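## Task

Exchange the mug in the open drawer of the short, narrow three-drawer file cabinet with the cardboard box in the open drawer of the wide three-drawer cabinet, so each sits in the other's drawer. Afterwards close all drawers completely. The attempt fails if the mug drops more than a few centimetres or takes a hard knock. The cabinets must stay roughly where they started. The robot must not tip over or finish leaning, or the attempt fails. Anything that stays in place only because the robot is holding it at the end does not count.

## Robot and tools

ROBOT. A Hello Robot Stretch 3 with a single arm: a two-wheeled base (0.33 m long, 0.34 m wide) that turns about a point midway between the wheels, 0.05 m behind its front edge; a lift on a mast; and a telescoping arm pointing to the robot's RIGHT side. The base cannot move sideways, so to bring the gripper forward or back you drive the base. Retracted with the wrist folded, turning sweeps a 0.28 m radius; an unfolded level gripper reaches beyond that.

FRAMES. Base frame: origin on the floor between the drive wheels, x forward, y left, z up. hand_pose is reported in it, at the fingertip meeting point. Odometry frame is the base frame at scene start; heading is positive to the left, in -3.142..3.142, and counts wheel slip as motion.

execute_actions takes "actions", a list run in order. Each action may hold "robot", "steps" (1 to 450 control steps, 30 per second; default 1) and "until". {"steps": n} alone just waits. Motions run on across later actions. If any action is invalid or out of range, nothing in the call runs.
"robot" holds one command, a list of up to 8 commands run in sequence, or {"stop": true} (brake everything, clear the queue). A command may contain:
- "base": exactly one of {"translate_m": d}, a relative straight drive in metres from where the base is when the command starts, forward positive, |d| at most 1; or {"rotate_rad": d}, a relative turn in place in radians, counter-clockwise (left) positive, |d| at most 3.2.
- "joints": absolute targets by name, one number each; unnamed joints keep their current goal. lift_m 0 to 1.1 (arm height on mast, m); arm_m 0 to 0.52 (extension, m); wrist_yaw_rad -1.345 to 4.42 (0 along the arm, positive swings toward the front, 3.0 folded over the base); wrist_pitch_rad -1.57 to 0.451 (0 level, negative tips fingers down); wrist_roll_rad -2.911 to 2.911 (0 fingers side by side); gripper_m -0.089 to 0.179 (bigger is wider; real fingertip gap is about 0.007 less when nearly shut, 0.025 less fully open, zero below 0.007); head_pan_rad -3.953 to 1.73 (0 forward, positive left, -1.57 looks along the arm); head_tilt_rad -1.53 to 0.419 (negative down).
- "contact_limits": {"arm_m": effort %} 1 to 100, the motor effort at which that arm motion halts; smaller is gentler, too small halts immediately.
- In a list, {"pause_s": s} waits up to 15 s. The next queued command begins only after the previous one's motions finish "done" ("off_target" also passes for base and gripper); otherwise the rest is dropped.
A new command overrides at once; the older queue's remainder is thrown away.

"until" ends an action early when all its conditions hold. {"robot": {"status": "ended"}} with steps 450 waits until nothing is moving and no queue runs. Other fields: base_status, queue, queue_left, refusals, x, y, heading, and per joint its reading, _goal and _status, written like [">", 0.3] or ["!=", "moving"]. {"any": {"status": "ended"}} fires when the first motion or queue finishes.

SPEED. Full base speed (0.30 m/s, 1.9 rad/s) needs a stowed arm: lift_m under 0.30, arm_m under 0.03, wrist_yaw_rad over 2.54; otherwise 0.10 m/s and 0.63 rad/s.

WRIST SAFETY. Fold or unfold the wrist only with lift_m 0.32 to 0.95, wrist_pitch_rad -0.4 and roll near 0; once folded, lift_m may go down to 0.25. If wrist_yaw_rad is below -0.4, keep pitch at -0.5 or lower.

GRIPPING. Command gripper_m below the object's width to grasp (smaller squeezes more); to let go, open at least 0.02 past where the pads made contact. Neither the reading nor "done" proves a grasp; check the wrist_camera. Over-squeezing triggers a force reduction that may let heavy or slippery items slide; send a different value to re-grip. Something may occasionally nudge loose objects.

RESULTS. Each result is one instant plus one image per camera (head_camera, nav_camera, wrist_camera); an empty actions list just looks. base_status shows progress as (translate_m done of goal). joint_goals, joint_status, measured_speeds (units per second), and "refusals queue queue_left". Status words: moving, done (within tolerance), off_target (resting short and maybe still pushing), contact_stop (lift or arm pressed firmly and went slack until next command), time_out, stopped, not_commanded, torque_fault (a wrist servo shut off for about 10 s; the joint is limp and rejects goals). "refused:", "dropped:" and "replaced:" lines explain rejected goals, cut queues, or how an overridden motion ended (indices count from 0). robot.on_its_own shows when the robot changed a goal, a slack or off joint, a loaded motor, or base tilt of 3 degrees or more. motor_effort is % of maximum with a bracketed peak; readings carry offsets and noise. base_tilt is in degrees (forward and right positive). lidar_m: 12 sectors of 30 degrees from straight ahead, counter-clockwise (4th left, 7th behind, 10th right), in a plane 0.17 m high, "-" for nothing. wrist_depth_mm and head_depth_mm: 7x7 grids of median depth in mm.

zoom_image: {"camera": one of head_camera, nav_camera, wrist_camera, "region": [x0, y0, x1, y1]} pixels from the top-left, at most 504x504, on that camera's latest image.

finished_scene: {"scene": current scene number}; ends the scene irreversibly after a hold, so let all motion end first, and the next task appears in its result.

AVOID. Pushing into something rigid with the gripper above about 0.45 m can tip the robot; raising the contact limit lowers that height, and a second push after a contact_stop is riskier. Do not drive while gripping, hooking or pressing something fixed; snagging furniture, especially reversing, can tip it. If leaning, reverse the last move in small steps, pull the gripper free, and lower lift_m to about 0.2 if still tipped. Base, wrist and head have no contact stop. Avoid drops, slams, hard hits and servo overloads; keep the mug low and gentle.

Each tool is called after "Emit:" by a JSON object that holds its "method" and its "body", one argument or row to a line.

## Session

Emit:
{"method": "execute_actions", "body": {
  "actions": [
    {"robot":{"joints":{"head_tilt_rad":-0.5}},"steps":450,"until":{"robot":{"status":"ended"}}}
  ]
}}

Scene clock: 0.87 s.
robot.base_odometry: x=+0.000 y=+0.000 heading=+0.000 (m, m, rad; robot's odometry frame)
robot.turned_by_wheels: +0.000 (rad since the last result)
robot.turned_by_imu: +0.000 (rad since the last result)
robot.base_tilt: forward=+0.7 right=+0.9 (deg)
robot.lidar_m: 2.13 1.61 2.51 2.64 3.05 1.87 1.64 1.18 1.37 1.73 1.74 2.04
robot.head_depth_mm: 2028 2195 2390 2630 2348 1792 1459 / 1994 2150 2335 2551 2314 1793 1454 / 1949 2099 2275 2474 2303 1782 1440 / 1902 2046 2217 2418 2260 1760 1434 / 1866 2023 2170 2342 2253 1748 1433 / 1830 1959 2103 2283 2232 1745 1421 / 1782 1912 2059 2245 2203 1713 1410
robot.base_status: not_commanded
robot.joint_positions: lift_m=+0.358 arm_m=+0.000 wrist_yaw_rad=+2.848 wrist_pitch_rad=-0.614 wrist_roll_rad=+0.008 gripper_m=+0.037 head_pan_rad=+0.020 head_tilt_rad=-0.493
robot.joint_goals: lift_m=+0.358 arm_m=+0.000 wrist_yaw_rad=+2.848 wrist_pitch_rad=-0.614 wrist_roll_rad=+0.008 gripper_m=+0.037 head_pan_rad=+0.020 head_tilt_rad=-0.500
robot.joint_status: lift_m=not_commanded arm_m=not_commanded wrist_yaw_rad=not_commanded wrist_pitch_rad=not_commanded wrist_roll_rad=not_commanded gripper_m=not_commanded head_pan_rad=not_commanded head_tilt_rad=done
robot.measured_speeds: translate_m=+0.000 rotate_rad=+0.000 lift_m=+0.000 arm_m=+0.000 wrist_yaw_rad=+0.000 wrist_pitch_rad=+0.000 wrist_roll_rad=+0.000 head_pan_rad=+0.000 head_tilt_rad=+0.000
robot: refusals=0 queue=done queue_left=0
robot.motor_effort: left_wheel=+0(0) right_wheel=-1(0) lift_m=+38(38) arm_m=-1(1) wrist_yaw_rad=+0(1) wrist_pitch_rad=+4(4) wrist_roll_rad=+0(0) gripper_m=+0(0) head_pan_rad=+0(0) head_tilt_rad=-4(36) (%)
robot.hand_pose: x=+0.0354 y=+0.0427 z=+0.3290 quat_wxyz=(+0.311, +0.700, +0.112, +0.633) (m; robot's base frame)
robot.wrist_depth_mm: - - - - - - - / - - - - - 995 944 / 823 879 839 816 808 788 802 / 737 - 696 694 692 672 660 / 622 596 608 600 608 600 581 / 540 542 - 530 - 513 507 / 489 - - 467 459 465 456
pictures: head_camera (sideways: a quarter turn clockwise sets it upright), nav_camera (sideways: a quarter turn counterclockwise sets it upright), wrist_camera
Images, in order (width x height): head_camera 896x504, nav_camera 672x504, wrist_camera 644x364.

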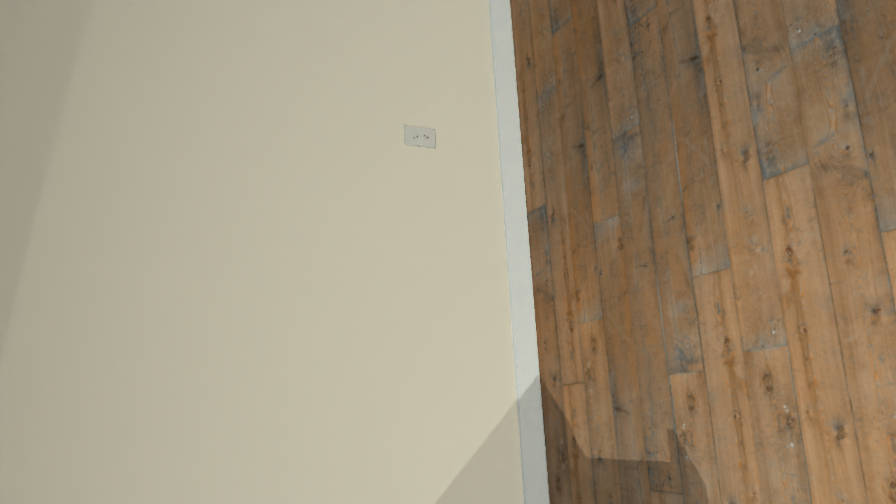

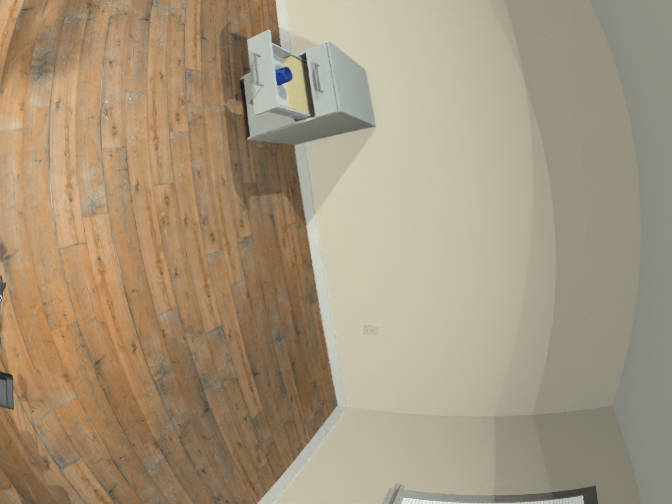

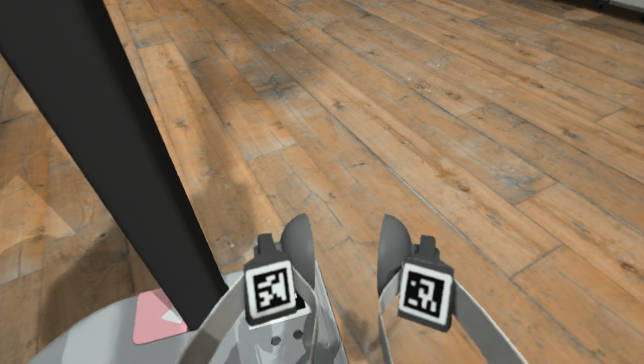

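Emit:
{"method": "execute_actions", "body": {
  "actions": [
    {"robot":{"joints":{"head_pan_rad":-2.5,"head_tilt_rad":-0.6}},"steps":450,"until":{"robot":{"status":"ended"}}}
  ]
}}

Scene clock: 6.60 s.
robot.base_odometry: x=+0.000 y=+0.000 heading=+0.000 (m, m, rad; robot's odometry frame)
robot.turned_by_wheels: +0.000 (rad since the last result)
robot.turned_by_imu: +0.001 (rad since the last result)
robot.base_tilt: forward=+0.6 right=+1.0 (deg)
robot.lidar_m: 2.13 1.61 2.51 2.63 3.05 1.87 1.64 1.17 1.37 1.74 1.74 2.05
robot.head_depth_mm: 1381 1434 1186 1732 1903 1632 1359 / 1430 1492 1181 1344 1409 1566 1349 / 1488 1448 1231 1403 1061 1488 1342 / 1549 1419 1287 1459 1110 1521 1343 / 1616 1386 1353 1519 1180 1593 1325 / 1678 1354 1418 1556 1251 1584 1324 / 1759 1404 1507 1264 1331 1567 1314
robot.base_status: not_commanded
robot.joint_positions: lift_m=+0.358 arm_m=+0.000 wrist_yaw_rad=+2.848 wrist_pitch_rad=-0.614 wrist_roll_rad=+0.008 gripper_m=+0.037 head_pan_rad=-2.493 head_tilt_rad=-0.593
robot.joint_goals: lift_m=+0.358 arm_m=+0.000 wrist_yaw_rad=+2.848 wrist_pitch_rad=-0.614 wrist_roll_rad=+0.008 gripper_m=+0.037 head_pan_rad=-2.500 head_tilt_rad=-0.600
robot.joint_status: lift_m=not_commanded arm_m=not_commanded wrist_yaw_rad=not_commanded wrist_pitch_rad=not_commanded wrist_roll_rad=not_commanded gripper_m=not_commanded head_pan_rad=done head_tilt_rad=done
robot.measured_speeds: translate_m=+0.000 rotate_rad=+0.000 lift_m=+0.000 arm_m=+0.000 wrist_yaw_rad=+0.000 wrist_pitch_rad=+0.000 wrist_roll_rad=+0.000 head_pan_rad=+0.000 head_tilt_rad=+0.000
robot: refusals=0 queue=done queue_left=0
robot.motor_effort: left_wheel=+0(0) right_wheel=+0(0) lift_m=+38(39) arm_m=+0(1) wrist_yaw_rad=+0(1) wrist_pitch_rad=+4(4) wrist_roll_rad=+0(0) gripper_m=+0(0) head_pan_rad=-4(43) head_tilt_rad=-4(15) (%)
robot.hand_pose: x=+0.0354 y=+0.0427 z=+0.3290 quat_wxyz=(+0.311, +0.700, +0.112, +0.633) (m; robot's base frame)
robot.wrist_depth_mm: - - - - - - - / - - - - 999 979 - / 849 867 821 839 821 821 791 / 708 - 709 710 687 667 662 / 618 599 611 603 607 586 581 / 527 538 - 526 - 515 509 / 489 - - 468 466 459 451
pictures: head_camera (sideways: a quarter turn clockwise sets it upright), nav_camera (sideways: a quarter turn counterclockwise sets it upright), wrist_camera
Images, in order (width x height): head_camera 896x504, nav_camera 672x504, wrist_camera 644x364.

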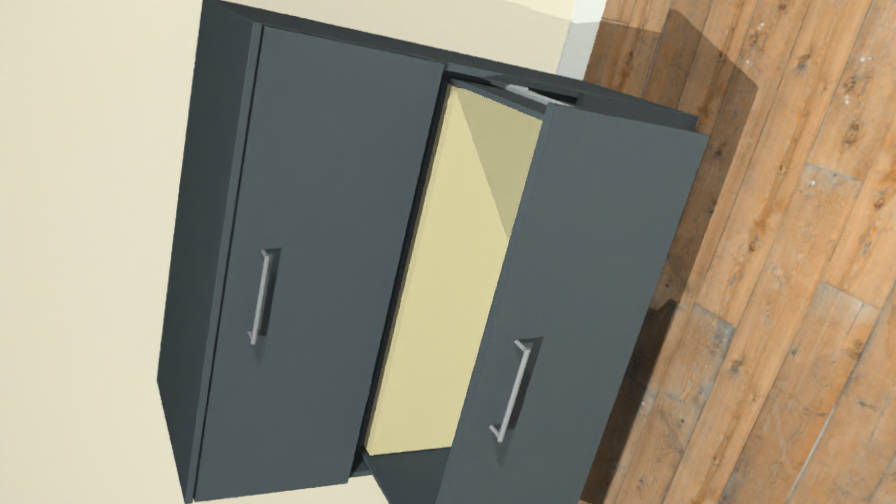

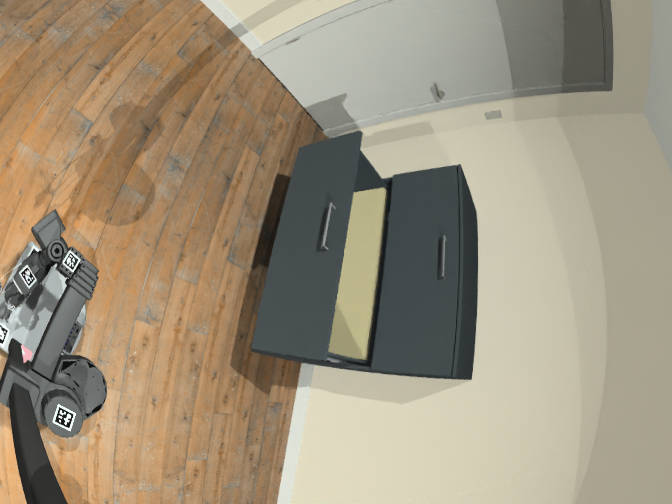

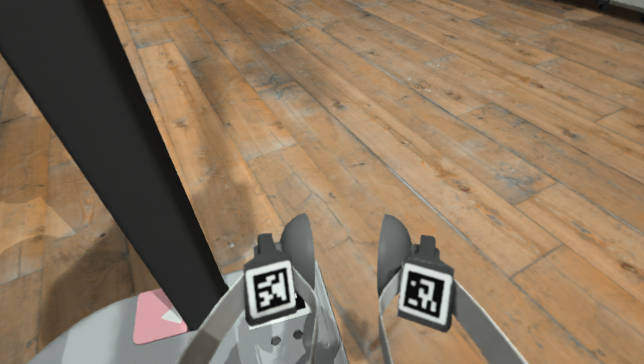

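Emit:
{"method": "execute_actions", "body": {
  "actions": [
    {"robot":[{"base":{"rotate_rad":-1.9},"joints":{"lift_m":0.7,"wrist_pitch_rad":-0.4,"head_pan_rad":-1.57,"head_tilt_rad":-0.9}},{"base":{"translate_m":0.705},"joints":{"wrist_yaw_rad":1.57,"lift_m":0.9,"gripper_m":0.13}},{"base":{"rotate_rad":0.55},"joints":{"wrist_pitch_rad":-1.5,"arm_m":0.06}},{"joints":{"wrist_yaw_rad":0,"arm_m":0.4}}],"steps":450,"until":{"robot":{"status":"ended"}}},
    {"steps":300,"until":{"robot":{"status":"ended"}}}
  ]
}}

Scene clock: 33.27 s.
robot.base_odometry: x=-0.228 y=-0.667 heading=-1.350 (m, m, rad; robot's odometry frame)
robot.turned_by_wheels: -1.350 (rad since the last result)
robot.turned_by_imu: -1.343 (rad since the last result)
robot.base_tilt: forward=+0.6 right=+1.0 (deg)
robot.lidar_m: 1.12 1.18 1.59 2.51 2.37 3.33 2.95 1.83 0.82 0.78 0.81 1.17
robot.head_depth_mm: 736 779 - - 795 1291 1178 / 807 - 951 1160 787 1283 1177 / 797 - 927 1157 781 1278 1172 / 745 771 1019 1148 777 1257 1169 / 726 784 917 1149 747 1244 1163 / 725 783 915 1136 769 1241 1163 / 722 781 912 1132 767 1241 1156
robot.base_status: done (rotate_rad +0.5499 of +0.5500)
robot.joint_positions: lift_m=+0.899 arm_m=+0.400 wrist_yaw_rad=+0.001 wrist_pitch_rad=-1.496 wrist_roll_rad=+0.008 gripper_m=+0.130 head_pan_rad=-1.577 head_tilt_rad=-0.889
robot.joint_goals: lift_m=+0.900 arm_m=+0.400 wrist_yaw_rad=+0.000 wrist_pitch_rad=-1.500 wrist_roll_rad=+0.008 gripper_m=+0.130 head_pan_rad=-1.570 head_tilt_rad=-0.900
robot.joint_status: lift_m=done arm_m=done wrist_yaw_rad=done wrist_pitch_rad=done wrist_roll_rad=not_commanded gripper_m=done head_pan_rad=done head_tilt_rad=done
robot.measured_speeds: translate_m=+0.000 rotate_rad=+0.000 lift_m=+0.000 arm_m=+0.000 wrist_yaw_rad=+0.000 wrist_pitch_rad=+0.000 wrist_roll_rad=+0.000 head_pan_rad=+0.000 head_tilt_rad=+0.000
robot: refusals=0 queue=done queue_left=0
robot.motor_effort: left_wheel=-2(4) right_wheel=+1(4) lift_m=+51(54) arm_m=+2(4) wrist_yaw_rad=-2(4) wrist_pitch_rad=-1(6) wrist_roll_rad=+0(0) gripper_m=+0(82) head_pan_rad=+4(43) head_tilt_rad=-7(33) (%)
robot.hand_pose: x=-0.0216 y=-0.5397 z=+0.7808 quat_wxyz=(+0.517, +0.479, -0.520, -0.483) (m; robot's base frame)
robot.wrist_depth_mm: 496 564 554 541 539 534 529 / 497 565 569 551 539 542 526 / 500 576 576 560 549 547 538 / 498 588 567 565 556 558 538 / 492 587 579 573 542 554 491 / 373 380 344 340 330 - 312 / 291 - 278 269 264 615 257
pictures: head_camera (sideways: a quarter turn clockwise sets it upright), nav_camera (sideways: a quarter turn counterclockwise sets it upright), wrist_camera
Images, in order (width x height): head_camera 896x504, nav_camera 672x504, wrist_camera 644x364.

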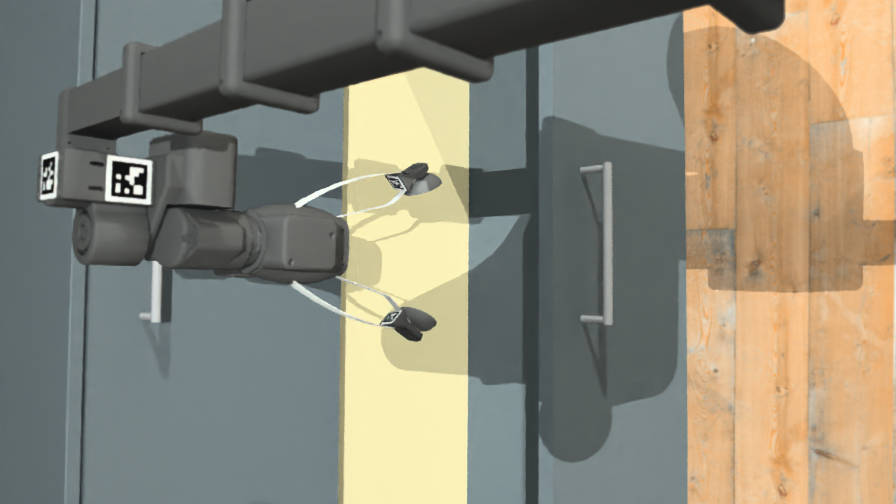

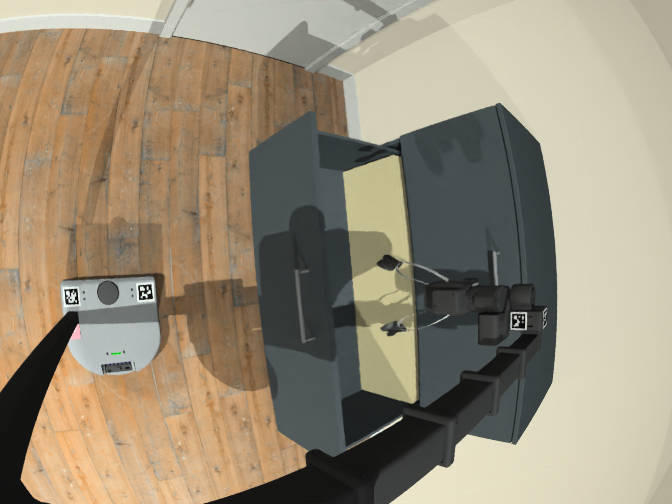

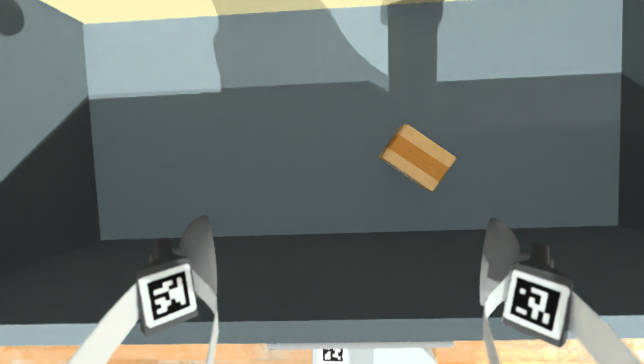

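Emit:
{"method": "execute_actions", "body": {
  "actions": [
    {"robot":{"base":{"translate_m":-0.108},"joints":{"lift_m":0.63,"arm_m":0.44,"wrist_yaw_rad":0.98}},"steps":450,"until":{"robot":{"status":"ended"}}}
  ]
}}

Scene clock: 44.70 s.
robot.base_odometry: x=-0.252 y=-0.562 heading=-1.350 (m, m, rad; robot's odometry frame)
robot.turned_by_wheels: +0.000 (rad since the last result)
robot.turned_by_imu: +0.002 (rad since the last result)
robot.base_tilt: forward=+0.7 right=+0.9 (deg)
robot.lidar_m: 1.22 1.29 1.74 2.51 2.59 3.52 2.84 1.82 0.82 0.79 0.81 1.28
robot.head_depth_mm: 737 797 934 1008 802 1286 1185 / 734 796 927 1162 797 - - / 732 791 888 1174 789 1274 1174 / 730 794 904 - 788 1278 1166 / 727 787 924 1142 781 1268 1170 / 725 789 920 1137 777 1265 1163 / 719 784 917 1132 771 1259 1157
robot.base_status: done (translate_m -0.1080 of -0.1080)
robot.joint_positions: lift_m=+0.631 arm_m=+0.440 wrist_yaw_rad=+0.977 wrist_pitch_rad=-1.497 wrist_roll_rad=+0.008 gripper_m=+0.130 head_pan_rad=-1.577 head_tilt_rad=-0.889
robot.joint_goals: lift_m=+0.630 arm_m=+0.440 wrist_yaw_rad=+0.980 wrist_pitch_rad=-1.500 wrist_roll_rad=+0.008 gripper_m=+0.130 head_pan_rad=-1.570 head_tilt_rad=-0.900
robot.joint_status: lift_m=done arm_m=done wrist_yaw_rad=done wrist_pitch_rad=done wrist_roll_rad=not_commanded gripper_m=done head_pan_rad=done head_tilt_rad=done
robot.measured_speeds: translate_m=+0.000 rotate_rad=+0.000 lift_m=+0.000 arm_m=+0.000 wrist_yaw_rad=+0.000 wrist_pitch_rad=+0.000 wrist_roll_rad=+0.000 head_pan_rad=+0.000 head_tilt_rad=+0.000
robot: refusals=0 queue=done queue_left=0
robot.motor_effort: left_wheel=-2(5) right_wheel=+0(3) lift_m=+20(50) arm_m=+2(4) wrist_yaw_rad=+4(5) wrist_pitch_rad=-1(1) wrist_roll_rad=+0(0) gripper_m=+0(1) head_pan_rad=+3(4) head_tilt_rad=-7(6) (%)
robot.hand_pose: x=-0.0257 y=-0.5820 z=+0.5120 quat_wxyz=(+0.683, +0.667, -0.234, -0.185) (m; robot's base frame)
robot.wrist_depth_mm: 291 289 283 285 276 272 260 / 272 290 287 286 280 278 270 / 234 293 288 288 284 281 275 / 206 275 296 241 284 280 278 / 185 231 297 241 288 286 280 / 165 189 299 296 292 - 285 / 149 185 257 299 294 290 289
pictures: head_camera (sideways: a quarter turn clockwise sets it upright), nav_camera (sideways: a quarter turn counterclockwise sets it upright), wrist_camera
Images, in order (width x height): head_camera 896x504, nav_camera 672x504, wrist_camera 644x364.

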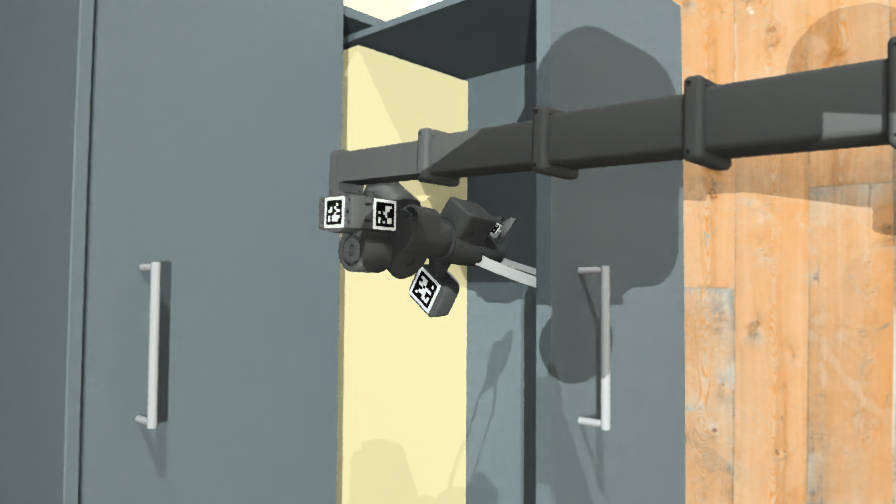

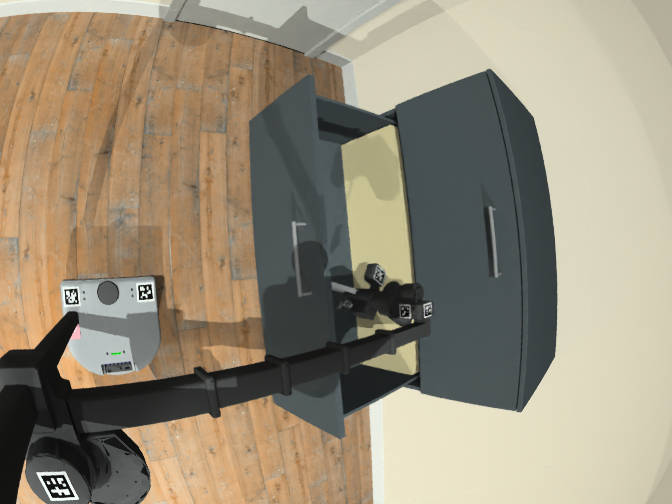

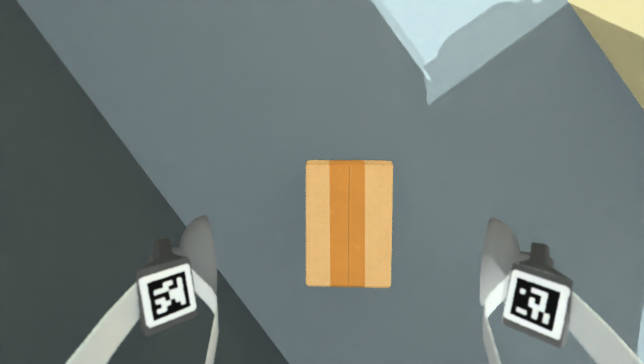

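Emit:
{"method": "execute_actions", "body": {
  "actions": [
    {"robot":{"joints":{"lift_m":0.529}},"steps":450,"until":{"robot":{"status":"ended"}}},
    {"robot":[{"joints":{"gripper_m":0.03}},{"joints":{"lift_m":0.85,"wrist_yaw_rad":1.57}}],"steps":450,"until":{"robot":{"status":"ended"}}}
  ]
}}

Emit:
{"method": "execute_actions", "body": {
  "actions": [
    {"robot":[{"joints":{"arm_m":0.0,"wrist_pitch_rad":-0.4,"head_pan_rad":-0.5,"head_tilt_rad":-0.6}},{"base":{"rotate_rad":2.257},"joints":{"wrist_yaw_rad":2.8,"lift_m":0.29}},{"base":{"translate_m":1.0}}],"steps":450,"until":{"robot":{"status":"ended"}}}
  ]
}}

Scene clock: 61.47 s.
robot.base_odometry: x=-0.252 y=-0.562 heading=-1.350 (m, m, rad; robot's odometry frame)
robot.turned_by_wheels: +0.000 (rad since the last result)
robot.turned_by_imu: +0.002 (rad since the last result)
robot.base_tilt: forward=+0.7 right=+1.0 (deg)
robot.lidar_m: 1.23 1.29 1.74 2.51 2.59 3.53 2.84 1.82 0.82 0.79 0.81 1.28
robot.head_depth_mm: 734 798 910 - - - 1152 / 735 - - 1159 793 1284 1181 / 753 811 955 1160 790 1283 1178 / 731 798 947 1147 786 1275 1170 / 729 788 945 1143 780 1267 1167 / 726 787 920 1136 776 1260 1159 / 721 783 914 1132 773 1263 1155
robot.base_status: done (translate_m -0.1080 of -0.1080)
robot.joint_positions: lift_m=+0.849 arm_m=+0.440 wrist_yaw_rad=+1.567 wrist_pitch_rad=-1.497 wrist_roll_rad=+0.008 gripper_m=+0.031 head_pan_rad=-1.577 head_tilt_rad=-0.889
robot.joint_goals: lift_m=+0.850 arm_m=+0.440 wrist_yaw_rad=+1.570 wrist_pitch_rad=-1.500 wrist_roll_rad=+0.008 gripper_m=+0.030 head_pan_rad=-1.570 head_tilt_rad=-0.900
robot.joint_status: lift_m=done arm_m=done wrist_yaw_rad=done wrist_pitch_rad=done wrist_roll_rad=not_commanded gripper_m=done head_pan_rad=done head_tilt_rad=done
robot.measured_speeds: translate_m=+0.000 rotate_rad=+0.000 lift_m=+0.000 arm_m=+0.000 wrist_yaw_rad=+0.000 wrist_pitch_rad=+0.000 wrist_roll_rad=+0.000 head_pan_rad=+0.000 head_tilt_rad=+0.000
robot: refusals=0 queue=done queue_left=0
robot.motor_effort: left_wheel=-2(1) right_wheel=+0(1) lift_m=+53(54) arm_m=+3(3) wrist_yaw_rad=+4(5) wrist_pitch_rad=-1(1) wrist_roll_rad=+0(0) gripper_m=-12(85) head_pan_rad=+3(3) head_tilt_rad=-7(7) (%)
robot.hand_pose: x=-0.0264 y=-0.5849 z=+0.7308 quat_wxyz=(+0.707, +0.706, -0.030, +0.022) (m; robot's base frame)
robot.wrist_depth_mm: 926 223 393 494 492 491 317 / 927 233 386 504 503 494 318 / 960 233 375 507 506 492 319 / - 214 364 134 511 502 324 / - 216 325 135 134 507 325 / - 227 - 136 135 478 328 / 988 944 390 138 137 522 330
pictures: head_camera (sideways: a quarter turn clockwise sets it upright), nav_camera (sideways: a quarter turn counterclockwise sets it upright), wrist_camera
Images, in order (width x height): head_camera 896x504, nav_camera 672x504, wrist_camera 644x364.

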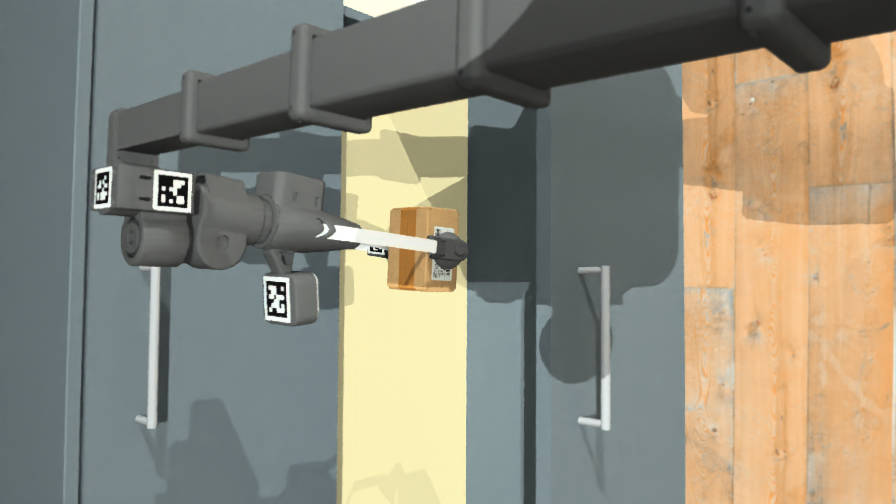

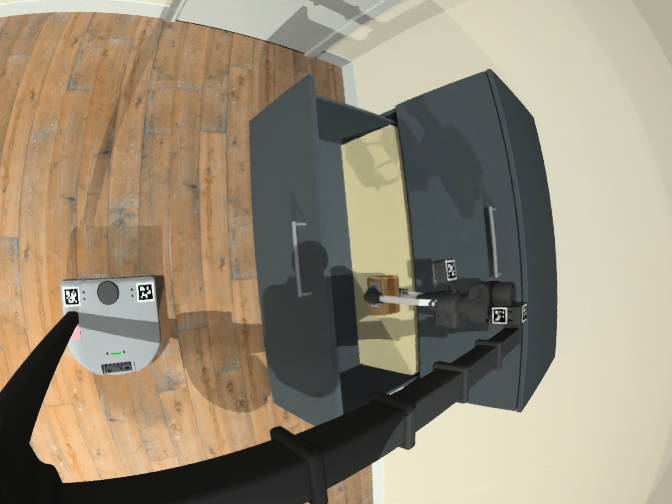

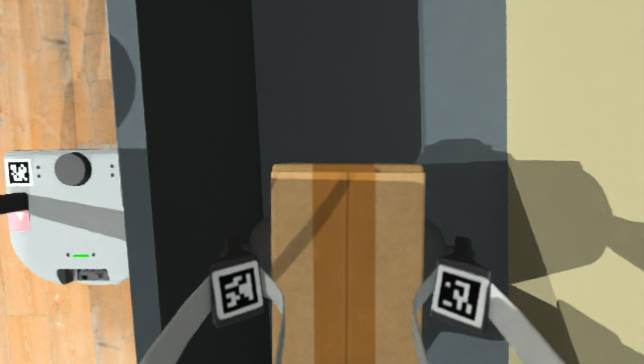

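Scene clock: 76.47 s.
robot.base_odometry: x=+0.365 y=+0.226 heading=+0.907 (m, m, rad; robot's odometry frame)
robot.turned_by_wheels: +2.257 (rad since the last result)
robot.turned_by_imu: +2.256 (rad since the last result)
robot.base_tilt: forward=-1.5 right=+2.1 (deg)
robot.lidar_m: 1.23 2.80 2.40 2.42 2.07 1.60 1.72 1.88 1.87 2.05 1.73 1.18
robot.head_depth_mm: 1432 1559 1704 1881 2011 1616 1346 / 1455 1582 1755 1940 1999 1601 1341 / 1479 1610 1762 1957 1980 1600 1329 / 1491 1636 1806 2003 1954 1595 1325 / 1519 1668 1774 1611 1769 1576 1320 / 1545 1693 1783 1370 1387 1530 1306 / 1565 1711 1817 1369 1294 1479 1312
robot.base_status: moving (translate_m +1.0000 of +1.0000)
robot.joint_positions: lift_m=+0.291 arm_m=+0.000 wrist_yaw_rad=+2.798 wrist_pitch_rad=-0.427 wrist_roll_rad=+0.008 gripper_m=+0.031 head_pan_rad=-0.507 head_tilt_rad=-0.605
robot.joint_goals: lift_m=+0.290 arm_m=+0.000 wrist_yaw_rad=+2.800 wrist_pitch_rad=-0.400 wrist_roll_rad=+0.008 gripper_m=+0.030 head_pan_rad=-0.500 head_tilt_rad=-0.600
robot.joint_status: lift_m=done arm_m=done wrist_yaw_rad=done wrist_pitch_rad=done wrist_roll_rad=not_commanded gripper_m=done head_pan_rad=done head_tilt_rad=done
robot.measured_speeds: translate_m=+0.000 rotate_rad=+0.000 lift_m=+0.000 arm_m=+0.000 wrist_yaw_rad=+0.000 wrist_pitch_rad=+0.000 wrist_roll_rad=+0.000 head_pan_rad=+0.000 head_tilt_rad=+0.000
robot: refusals=0 queue=running queue_left=0
robot.motor_effort: left_wheel=-2(6) right_wheel=+2(5) lift_m=+20(51) arm_m=-4(4) wrist_yaw_rad=+2(5) wrist_pitch_rad=+8(7) wrist_roll_rad=+0(0) gripper_m=-13(12) head_pan_rad=+3(43) head_tilt_rad=+2(31) (%)
robot.hand_pose: x=+0.0540 y=+0.0649 z=+0.3013 quat_wxyz=(+0.266, +0.709, +0.028, +0.652) (m; robot's base frame)
robot.wrist_depth_mm: - - - - - - - / - - - - - - - / - - - - - - - / - 823 796 134 733 773 768 / 628 649 674 134 134 628 619 / 548 - - 136 135 528 524 / 475 - - 137 137 444 454
pictures: head_camera (sideways: a quarter turn clockwise sets it upright), nav_camera (sideways: a quarter turn counterclockwise sets it upright), wrist_camera
Images, in order (width x height): head_camera 896x504, nav_camera 672x504, wrist_camera 644x364.

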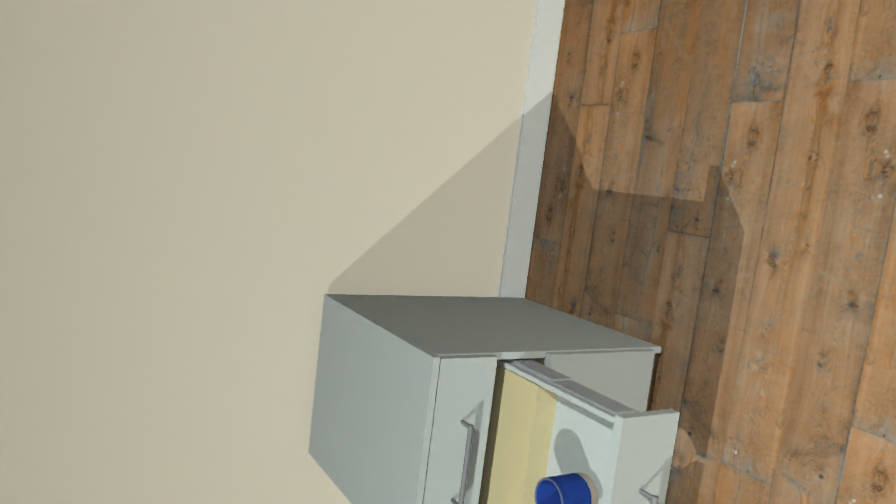

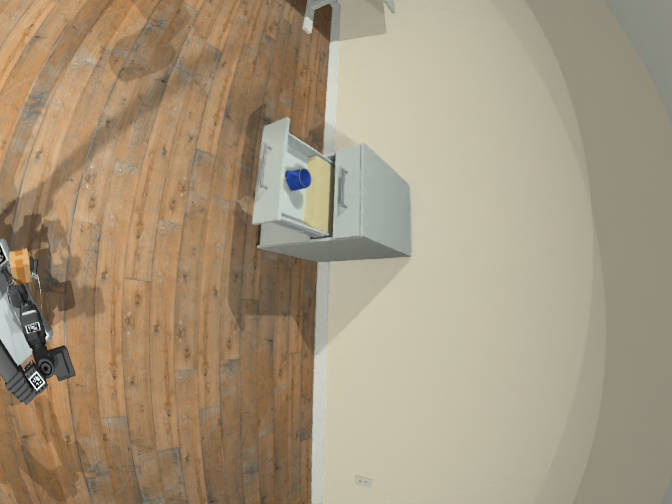

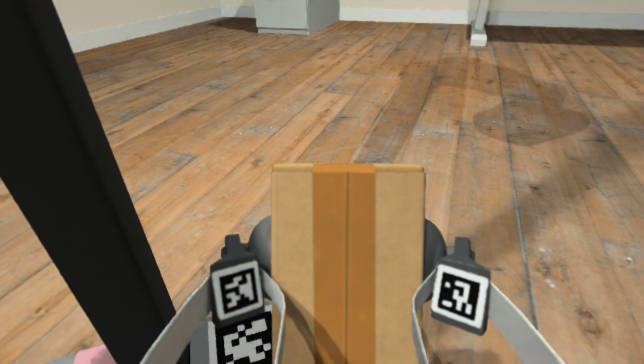

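Emit:
{"method": "execute_actions", "body": {
  "actions": [
    {"robot":[{"base":{"translate_m":0.56}},{"base":{"rotate_rad":0.9},"joints":{"head_pan_rad":-1.45,"head_tilt_rad":-1.0}},{"base":{"translate_m":0.2},"joints":{"lift_m":0.72,"wrist_yaw_rad":1.57,"arm_m":0.05}}],"steps":450,"until":{"robot":{"status":"ended"}}}
  ]
}}

Scene clock: 94.20 s.
robot.base_odometry: x=+0.663 y=+0.861 heading=+1.807 (m, m, rad; robot's odometry frame)
robot.turned_by_wheels: +0.900 (rad since the last result)
robot.turned_by_imu: +0.898 (rad since the last result)
robot.base_tilt: forward=+0.6 right=+1.0 (deg)
robot.lidar_m: 1.91 2.15 2.36 2.49 2.46 2.52 2.43 1.82 0.71 0.69 0.71 1.82
robot.head_depth_mm: 1159 1287 1482 1613 1475 - - / 1174 1125 935 1030 1032 1241 1152 / 1195 1115 934 1044 1028 1236 1164 / 1208 1103 949 1057 968 1231 1161 / 1226 1353 952 1055 981 1212 1139 / 1245 1456 1738 1607 1411 1241 1134 / 1263 1479 1747 1598 1421 549 1135
robot.base_status: done (translate_m +0.2000 of +0.2000)
robot.joint_positions: lift_m=+0.719 arm_m=+0.050 wrist_yaw_rad=+1.573 wrist_pitch_rad=-0.426 wrist_roll_rad=+0.008 gripper_m=+0.031 head_pan_rad=-1.443 head_tilt_rad=-0.988
robot.joint_goals: lift_m=+0.720 arm_m=+0.050 wrist_yaw_rad=+1.570 wrist_pitch_rad=-0.400 wrist_roll_rad=+0.008 gripper_m=+0.030 head_pan_rad=-1.450 head_tilt_rad=-1.000
robot.joint_status: lift_m=done arm_m=done wrist_yaw_rad=done wrist_pitch_rad=done wrist_roll_rad=not_commanded gripper_m=done head_pan_rad=done head_tilt_rad=done
robot.measured_speeds: translate_m=+0.000 rotate_rad=+0.000 lift_m=+0.000 arm_m=+0.000 wrist_yaw_rad=+0.000 wrist_pitch_rad=+0.000 wrist_roll_rad=+0.000 head_pan_rad=+0.000 head_tilt_rad=+0.000
robot: refusals=0 queue=done queue_left=0
robot.motor_effort: left_wheel=-2(7) right_wheel=+0(6) lift_m=+52(55) arm_m=+2(2) wrist_yaw_rad=-3(7) wrist_pitch_rad=+8(8) wrist_roll_rad=+0(0) gripper_m=-13(13) head_pan_rad=-3(43) head_tilt_rad=-7(36) (%)
robot.hand_pose: x=+0.2019 y=-0.1943 z=+0.7302 quat_wxyz=(+0.593, +0.596, -0.384, +0.381) (m; robot's base frame)
robot.wrist_depth_mm: - - - - - - - / - - - - - - - / - - - - - - - / - - - 134 - - - / - - - 135 134 - - / - - - 136 135 - - / 948 966 922 137 137 910 925
pictures: head_camera (sideways: a quarter turn clockwise sets it upright), nav_camera (sideways: a quarter turn counterclockwise sets it upright), wrist_camera
Images, in order (width x height): head_camera 896x504, nav_camera 672x504, wrist_camera 644x364.

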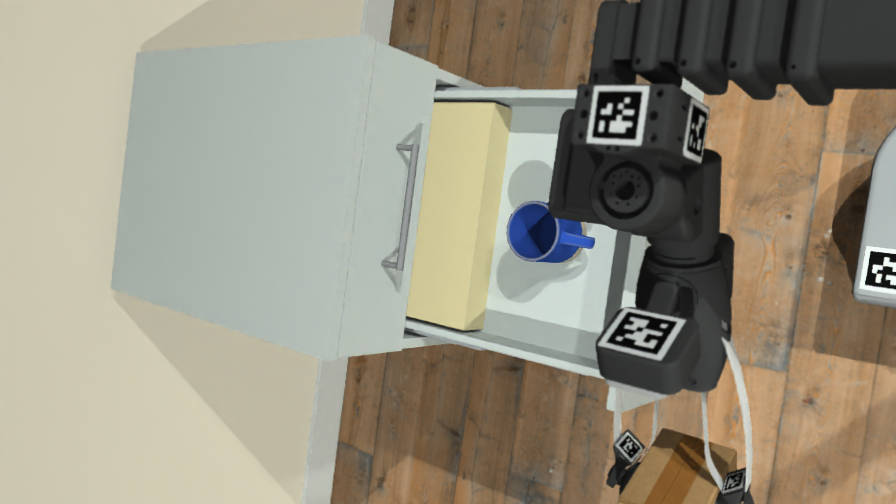

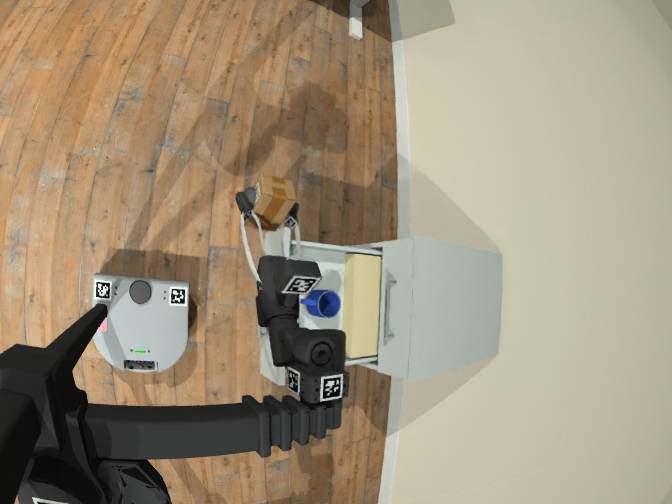

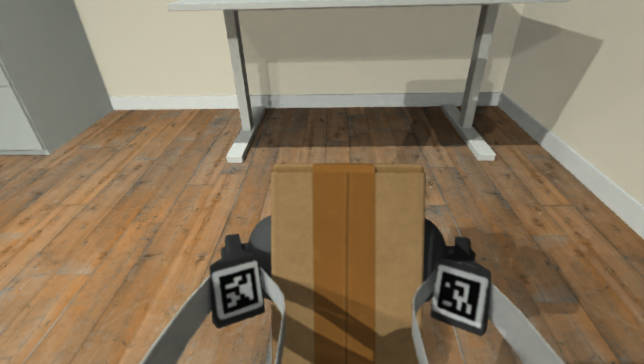

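Emit:
{"method": "execute_actions", "body": {
  "actions": [
    {"robot":[{"base":{"translate_m":0.15},"joints":{"wrist_pitch_rad":-1.5,"arm_m":0.325,"head_pan_rad":-1.57}},{"joints":{"lift_m":0.64}}],"steps":450,"until":{"robot":{"status":"ended"}}}
  ]
}}

Scene clock: 108.60 s.
robot.base_odometry: x=+0.628 y=+1.007 heading=+1.807 (m, m, rad; robot's odometry frame)
robot.turned_by_wheels: +0.000 (rad since the last result)
robot.turned_by_imu: +0.002 (rad since the last result)
robot.base_tilt: forward=+0.5 right=+1.0 (deg)
robot.lidar_m: 1.77 2.03 2.15 2.50 2.52 2.68 2.58 1.82 0.71 0.69 1.33 1.82
robot.head_depth_mm: 1196 1226 943 1072 996 1246 1156 / 1199 1121 948 1046 - - - / 1204 1112 979 1044 961 1217 1169 / 1199 1104 952 1049 853 1230 1164 / 1205 1376 1636 1577 1394 1249 1142 / 1204 1409 1694 1609 1414 1258 1137 / 1205 1412 1689 1596 1407 1258 1131
robot.base_status: done (translate_m +0.1500 of +0.1500)
robot.joint_positions: lift_m=+0.641 arm_m=+0.325 wrist_yaw_rad=+1.572 wrist_pitch_rad=-1.496 wrist_roll_rad=+0.008 gripper_m=+0.031 head_pan_rad=-1.563 head_tilt_rad=-0.988
robot.joint_goals: lift_m=+0.640 arm_m=+0.325 wrist_yaw_rad=+1.570 wrist_pitch_rad=-1.500 wrist_roll_rad=+0.008 gripper_m=+0.030 head_pan_rad=-1.570 head_tilt_rad=-1.000
robot.joint_status: lift_m=done arm_m=done wrist_yaw_rad=done wrist_pitch_rad=done wrist_roll_rad=not_commanded gripper_m=done head_pan_rad=done head_tilt_rad=done
robot.measured_speeds: translate_m=+0.000 rotate_rad=+0.000 lift_m=+0.000 arm_m=+0.000 wrist_yaw_rad=+0.000 wrist_pitch_rad=+0.000 wrist_roll_rad=+0.000 head_pan_rad=+0.000 head_tilt_rad=+0.000
robot: refusals=0 queue=done queue_left=0
robot.motor_effort: left_wheel=-2(1) right_wheel=+1(4) lift_m=+21(52) arm_m=+3(2) wrist_yaw_rad=-2(4) wrist_pitch_rad=-1(7) wrist_roll_rad=+0(0) gripper_m=-13(13) head_pan_rad=-4(18) head_tilt_rad=-8(7) (%)
robot.hand_pose: x=-0.0262 y=-0.4699 z=+0.5219 quat_wxyz=(+0.707, +0.706, -0.029, +0.024) (m; robot's base frame)
robot.wrist_depth_mm: 718 683 694 660 665 667 655 / 701 702 688 675 670 668 653 / 715 204 688 672 679 254 235 / - 194 297 134 290 288 235 / - 197 290 135 133 291 238 / - 201 - 136 135 292 239 / 763 749 306 137 137 298 242
pictures: head_camera (sideways: a quarter turn clockwise sets it upright), nav_camera (sideways: a quarter turn counterclockwise sets it upright), wrist_camera
Images, in order (width x height): head_camera 896x504, nav_camera 672x504, wrist_camera 644x364.

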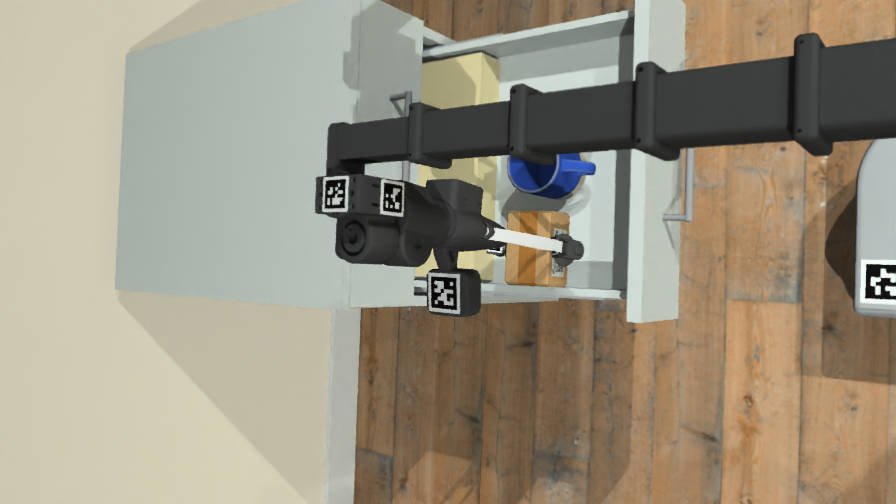

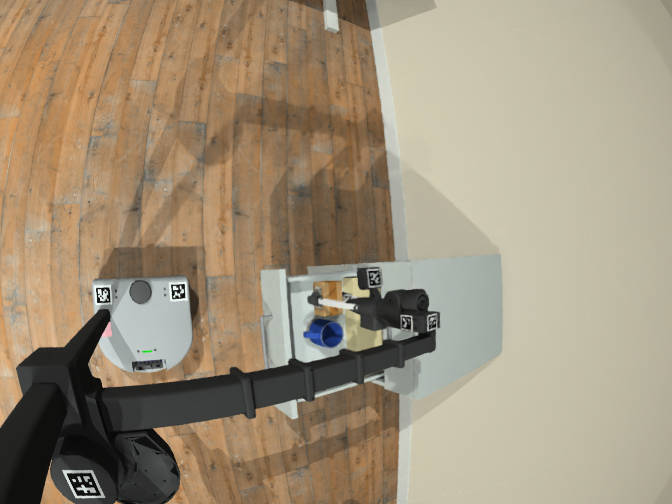

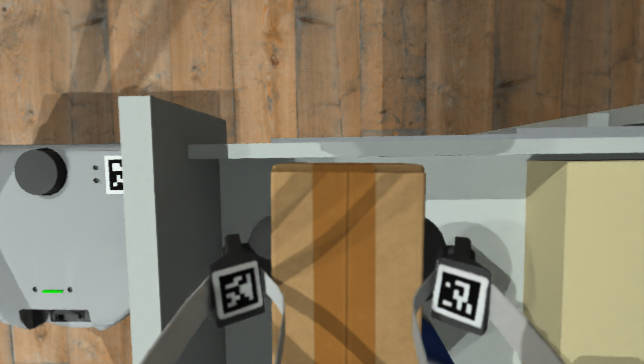

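Emit:
{"method": "execute_actions", "body": {
  "actions": [
    {"robot":[{"base":{"translate_m":-0.012}},{"joints":{"lift_m":0.56}}],"steps":450,"until":{"robot":{"status":"ended"}}}
  ]
}}

Scene clock: 114.87 s.
robot.base_odometry: x=+0.631 y=+0.996 heading=+1.807 (m, m, rad; robot's odometry frame)
robot.turned_by_wheels: +0.000 (rad since the last result)
robot.turned_by_imu: +0.001 (rad since the last result)
robot.base_tilt: forward=+0.7 right=+1.0 (deg)
robot.lidar_m: 1.78 2.04 2.15 2.50 2.52 2.66 2.57 1.82 0.71 0.69 1.33 1.81
robot.head_depth_mm: 1195 1302 943 1551 1013 1255 1161 / 1196 1122 946 1050 1005 1232 - / 1203 1110 949 - 960 1217 1160 / 1202 1105 951 1039 916 1226 1162 / 1202 1375 1608 1554 1390 1241 1139 / 1203 1406 1692 1604 1414 1260 1138 / 1203 1414 1700 1602 1411 1258 1130
robot.base_status: done (translate_m -0.0120 of -0.0120)
robot.joint_positions: lift_m=+0.561 arm_m=+0.325 wrist_yaw_rad=+1.572 wrist_pitch_rad=-1.496 wrist_roll_rad=+0.008 gripper_m=+0.031 head_pan_rad=-1.563 head_tilt_rad=-0.988
robot.joint_goals: lift_m=+0.560 arm_m=+0.325 wrist_yaw_rad=+1.570 wrist_pitch_rad=-1.500 wrist_roll_rad=+0.008 gripper_m=+0.030 head_pan_rad=-1.570 head_tilt_rad=-1.000
robot.joint_status: lift_m=done arm_m=done wrist_yaw_rad=done wrist_pitch_rad=done wrist_roll_rad=not_commanded gripper_m=done head_pan_rad=done head_tilt_rad=done
robot.measured_speeds: translate_m=+0.000 rotate_rad=+0.000 lift_m=+0.000 arm_m=+0.000 wrist_yaw_rad=+0.000 wrist_pitch_rad=+0.000 wrist_roll_rad=+0.000 head_pan_rad=+0.000 head_tilt_rad=+0.000
robot: refusals=0 queue=done queue_left=0
robot.motor_effort: left_wheel=-2(4) right_wheel=+1(3) lift_m=+21(22) arm_m=+3(3) wrist_yaw_rad=-2(1) wrist_pitch_rad=-1(1) wrist_roll_rad=+0(0) gripper_m=-13(13) head_pan_rad=-4(3) head_tilt_rad=-7(8) (%)
robot.hand_pose: x=-0.0262 y=-0.4699 z=+0.4419 quat_wxyz=(+0.707, +0.706, -0.029, +0.024) (m; robot's base frame)
robot.wrist_depth_mm: 622 624 612 600 589 586 571 / 135 191 611 606 594 581 585 / 134 158 154 155 163 171 179 / 134 178 217 134 210 208 206 / 134 177 219 135 134 210 208 / 134 177 - 136 135 211 208 / 133 165 225 138 137 217 208
pictures: head_camera (sideways: a quarter turn clockwise sets it upright), nav_camera (sideways: a quarter turn counterclockwise sets it upright), wrist_camera
Images, in order (width x height): head_camera 896x504, nav_camera 672x504, wrist_camera 644x364.

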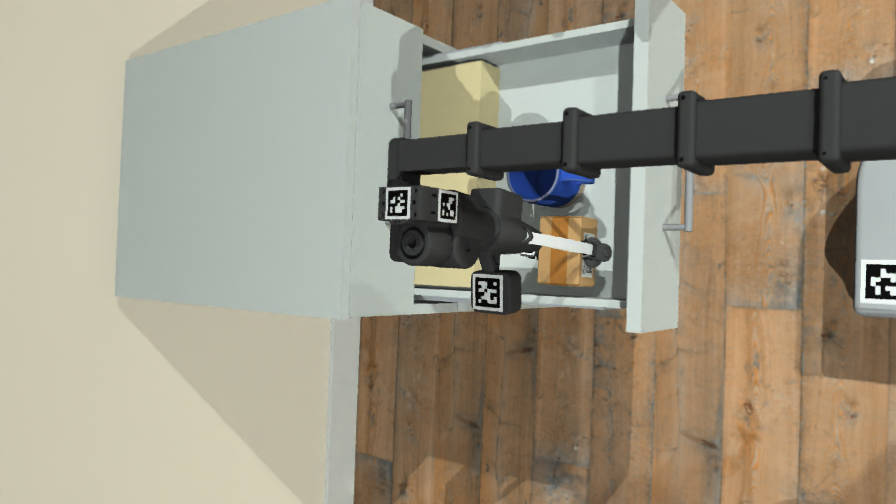

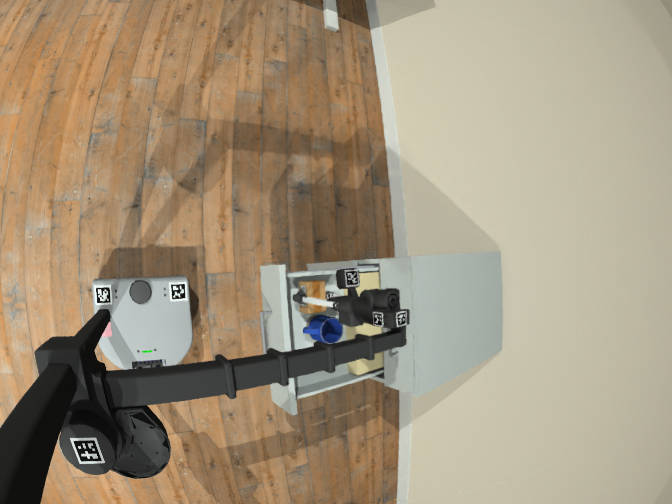

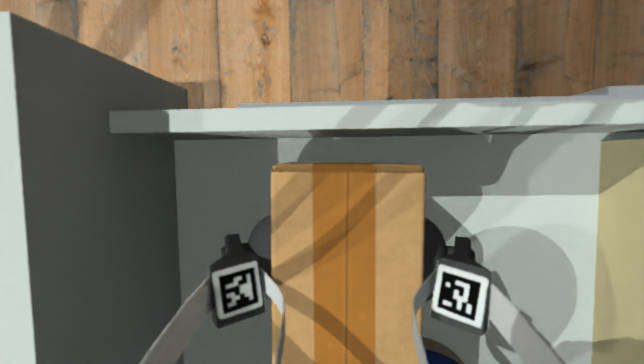

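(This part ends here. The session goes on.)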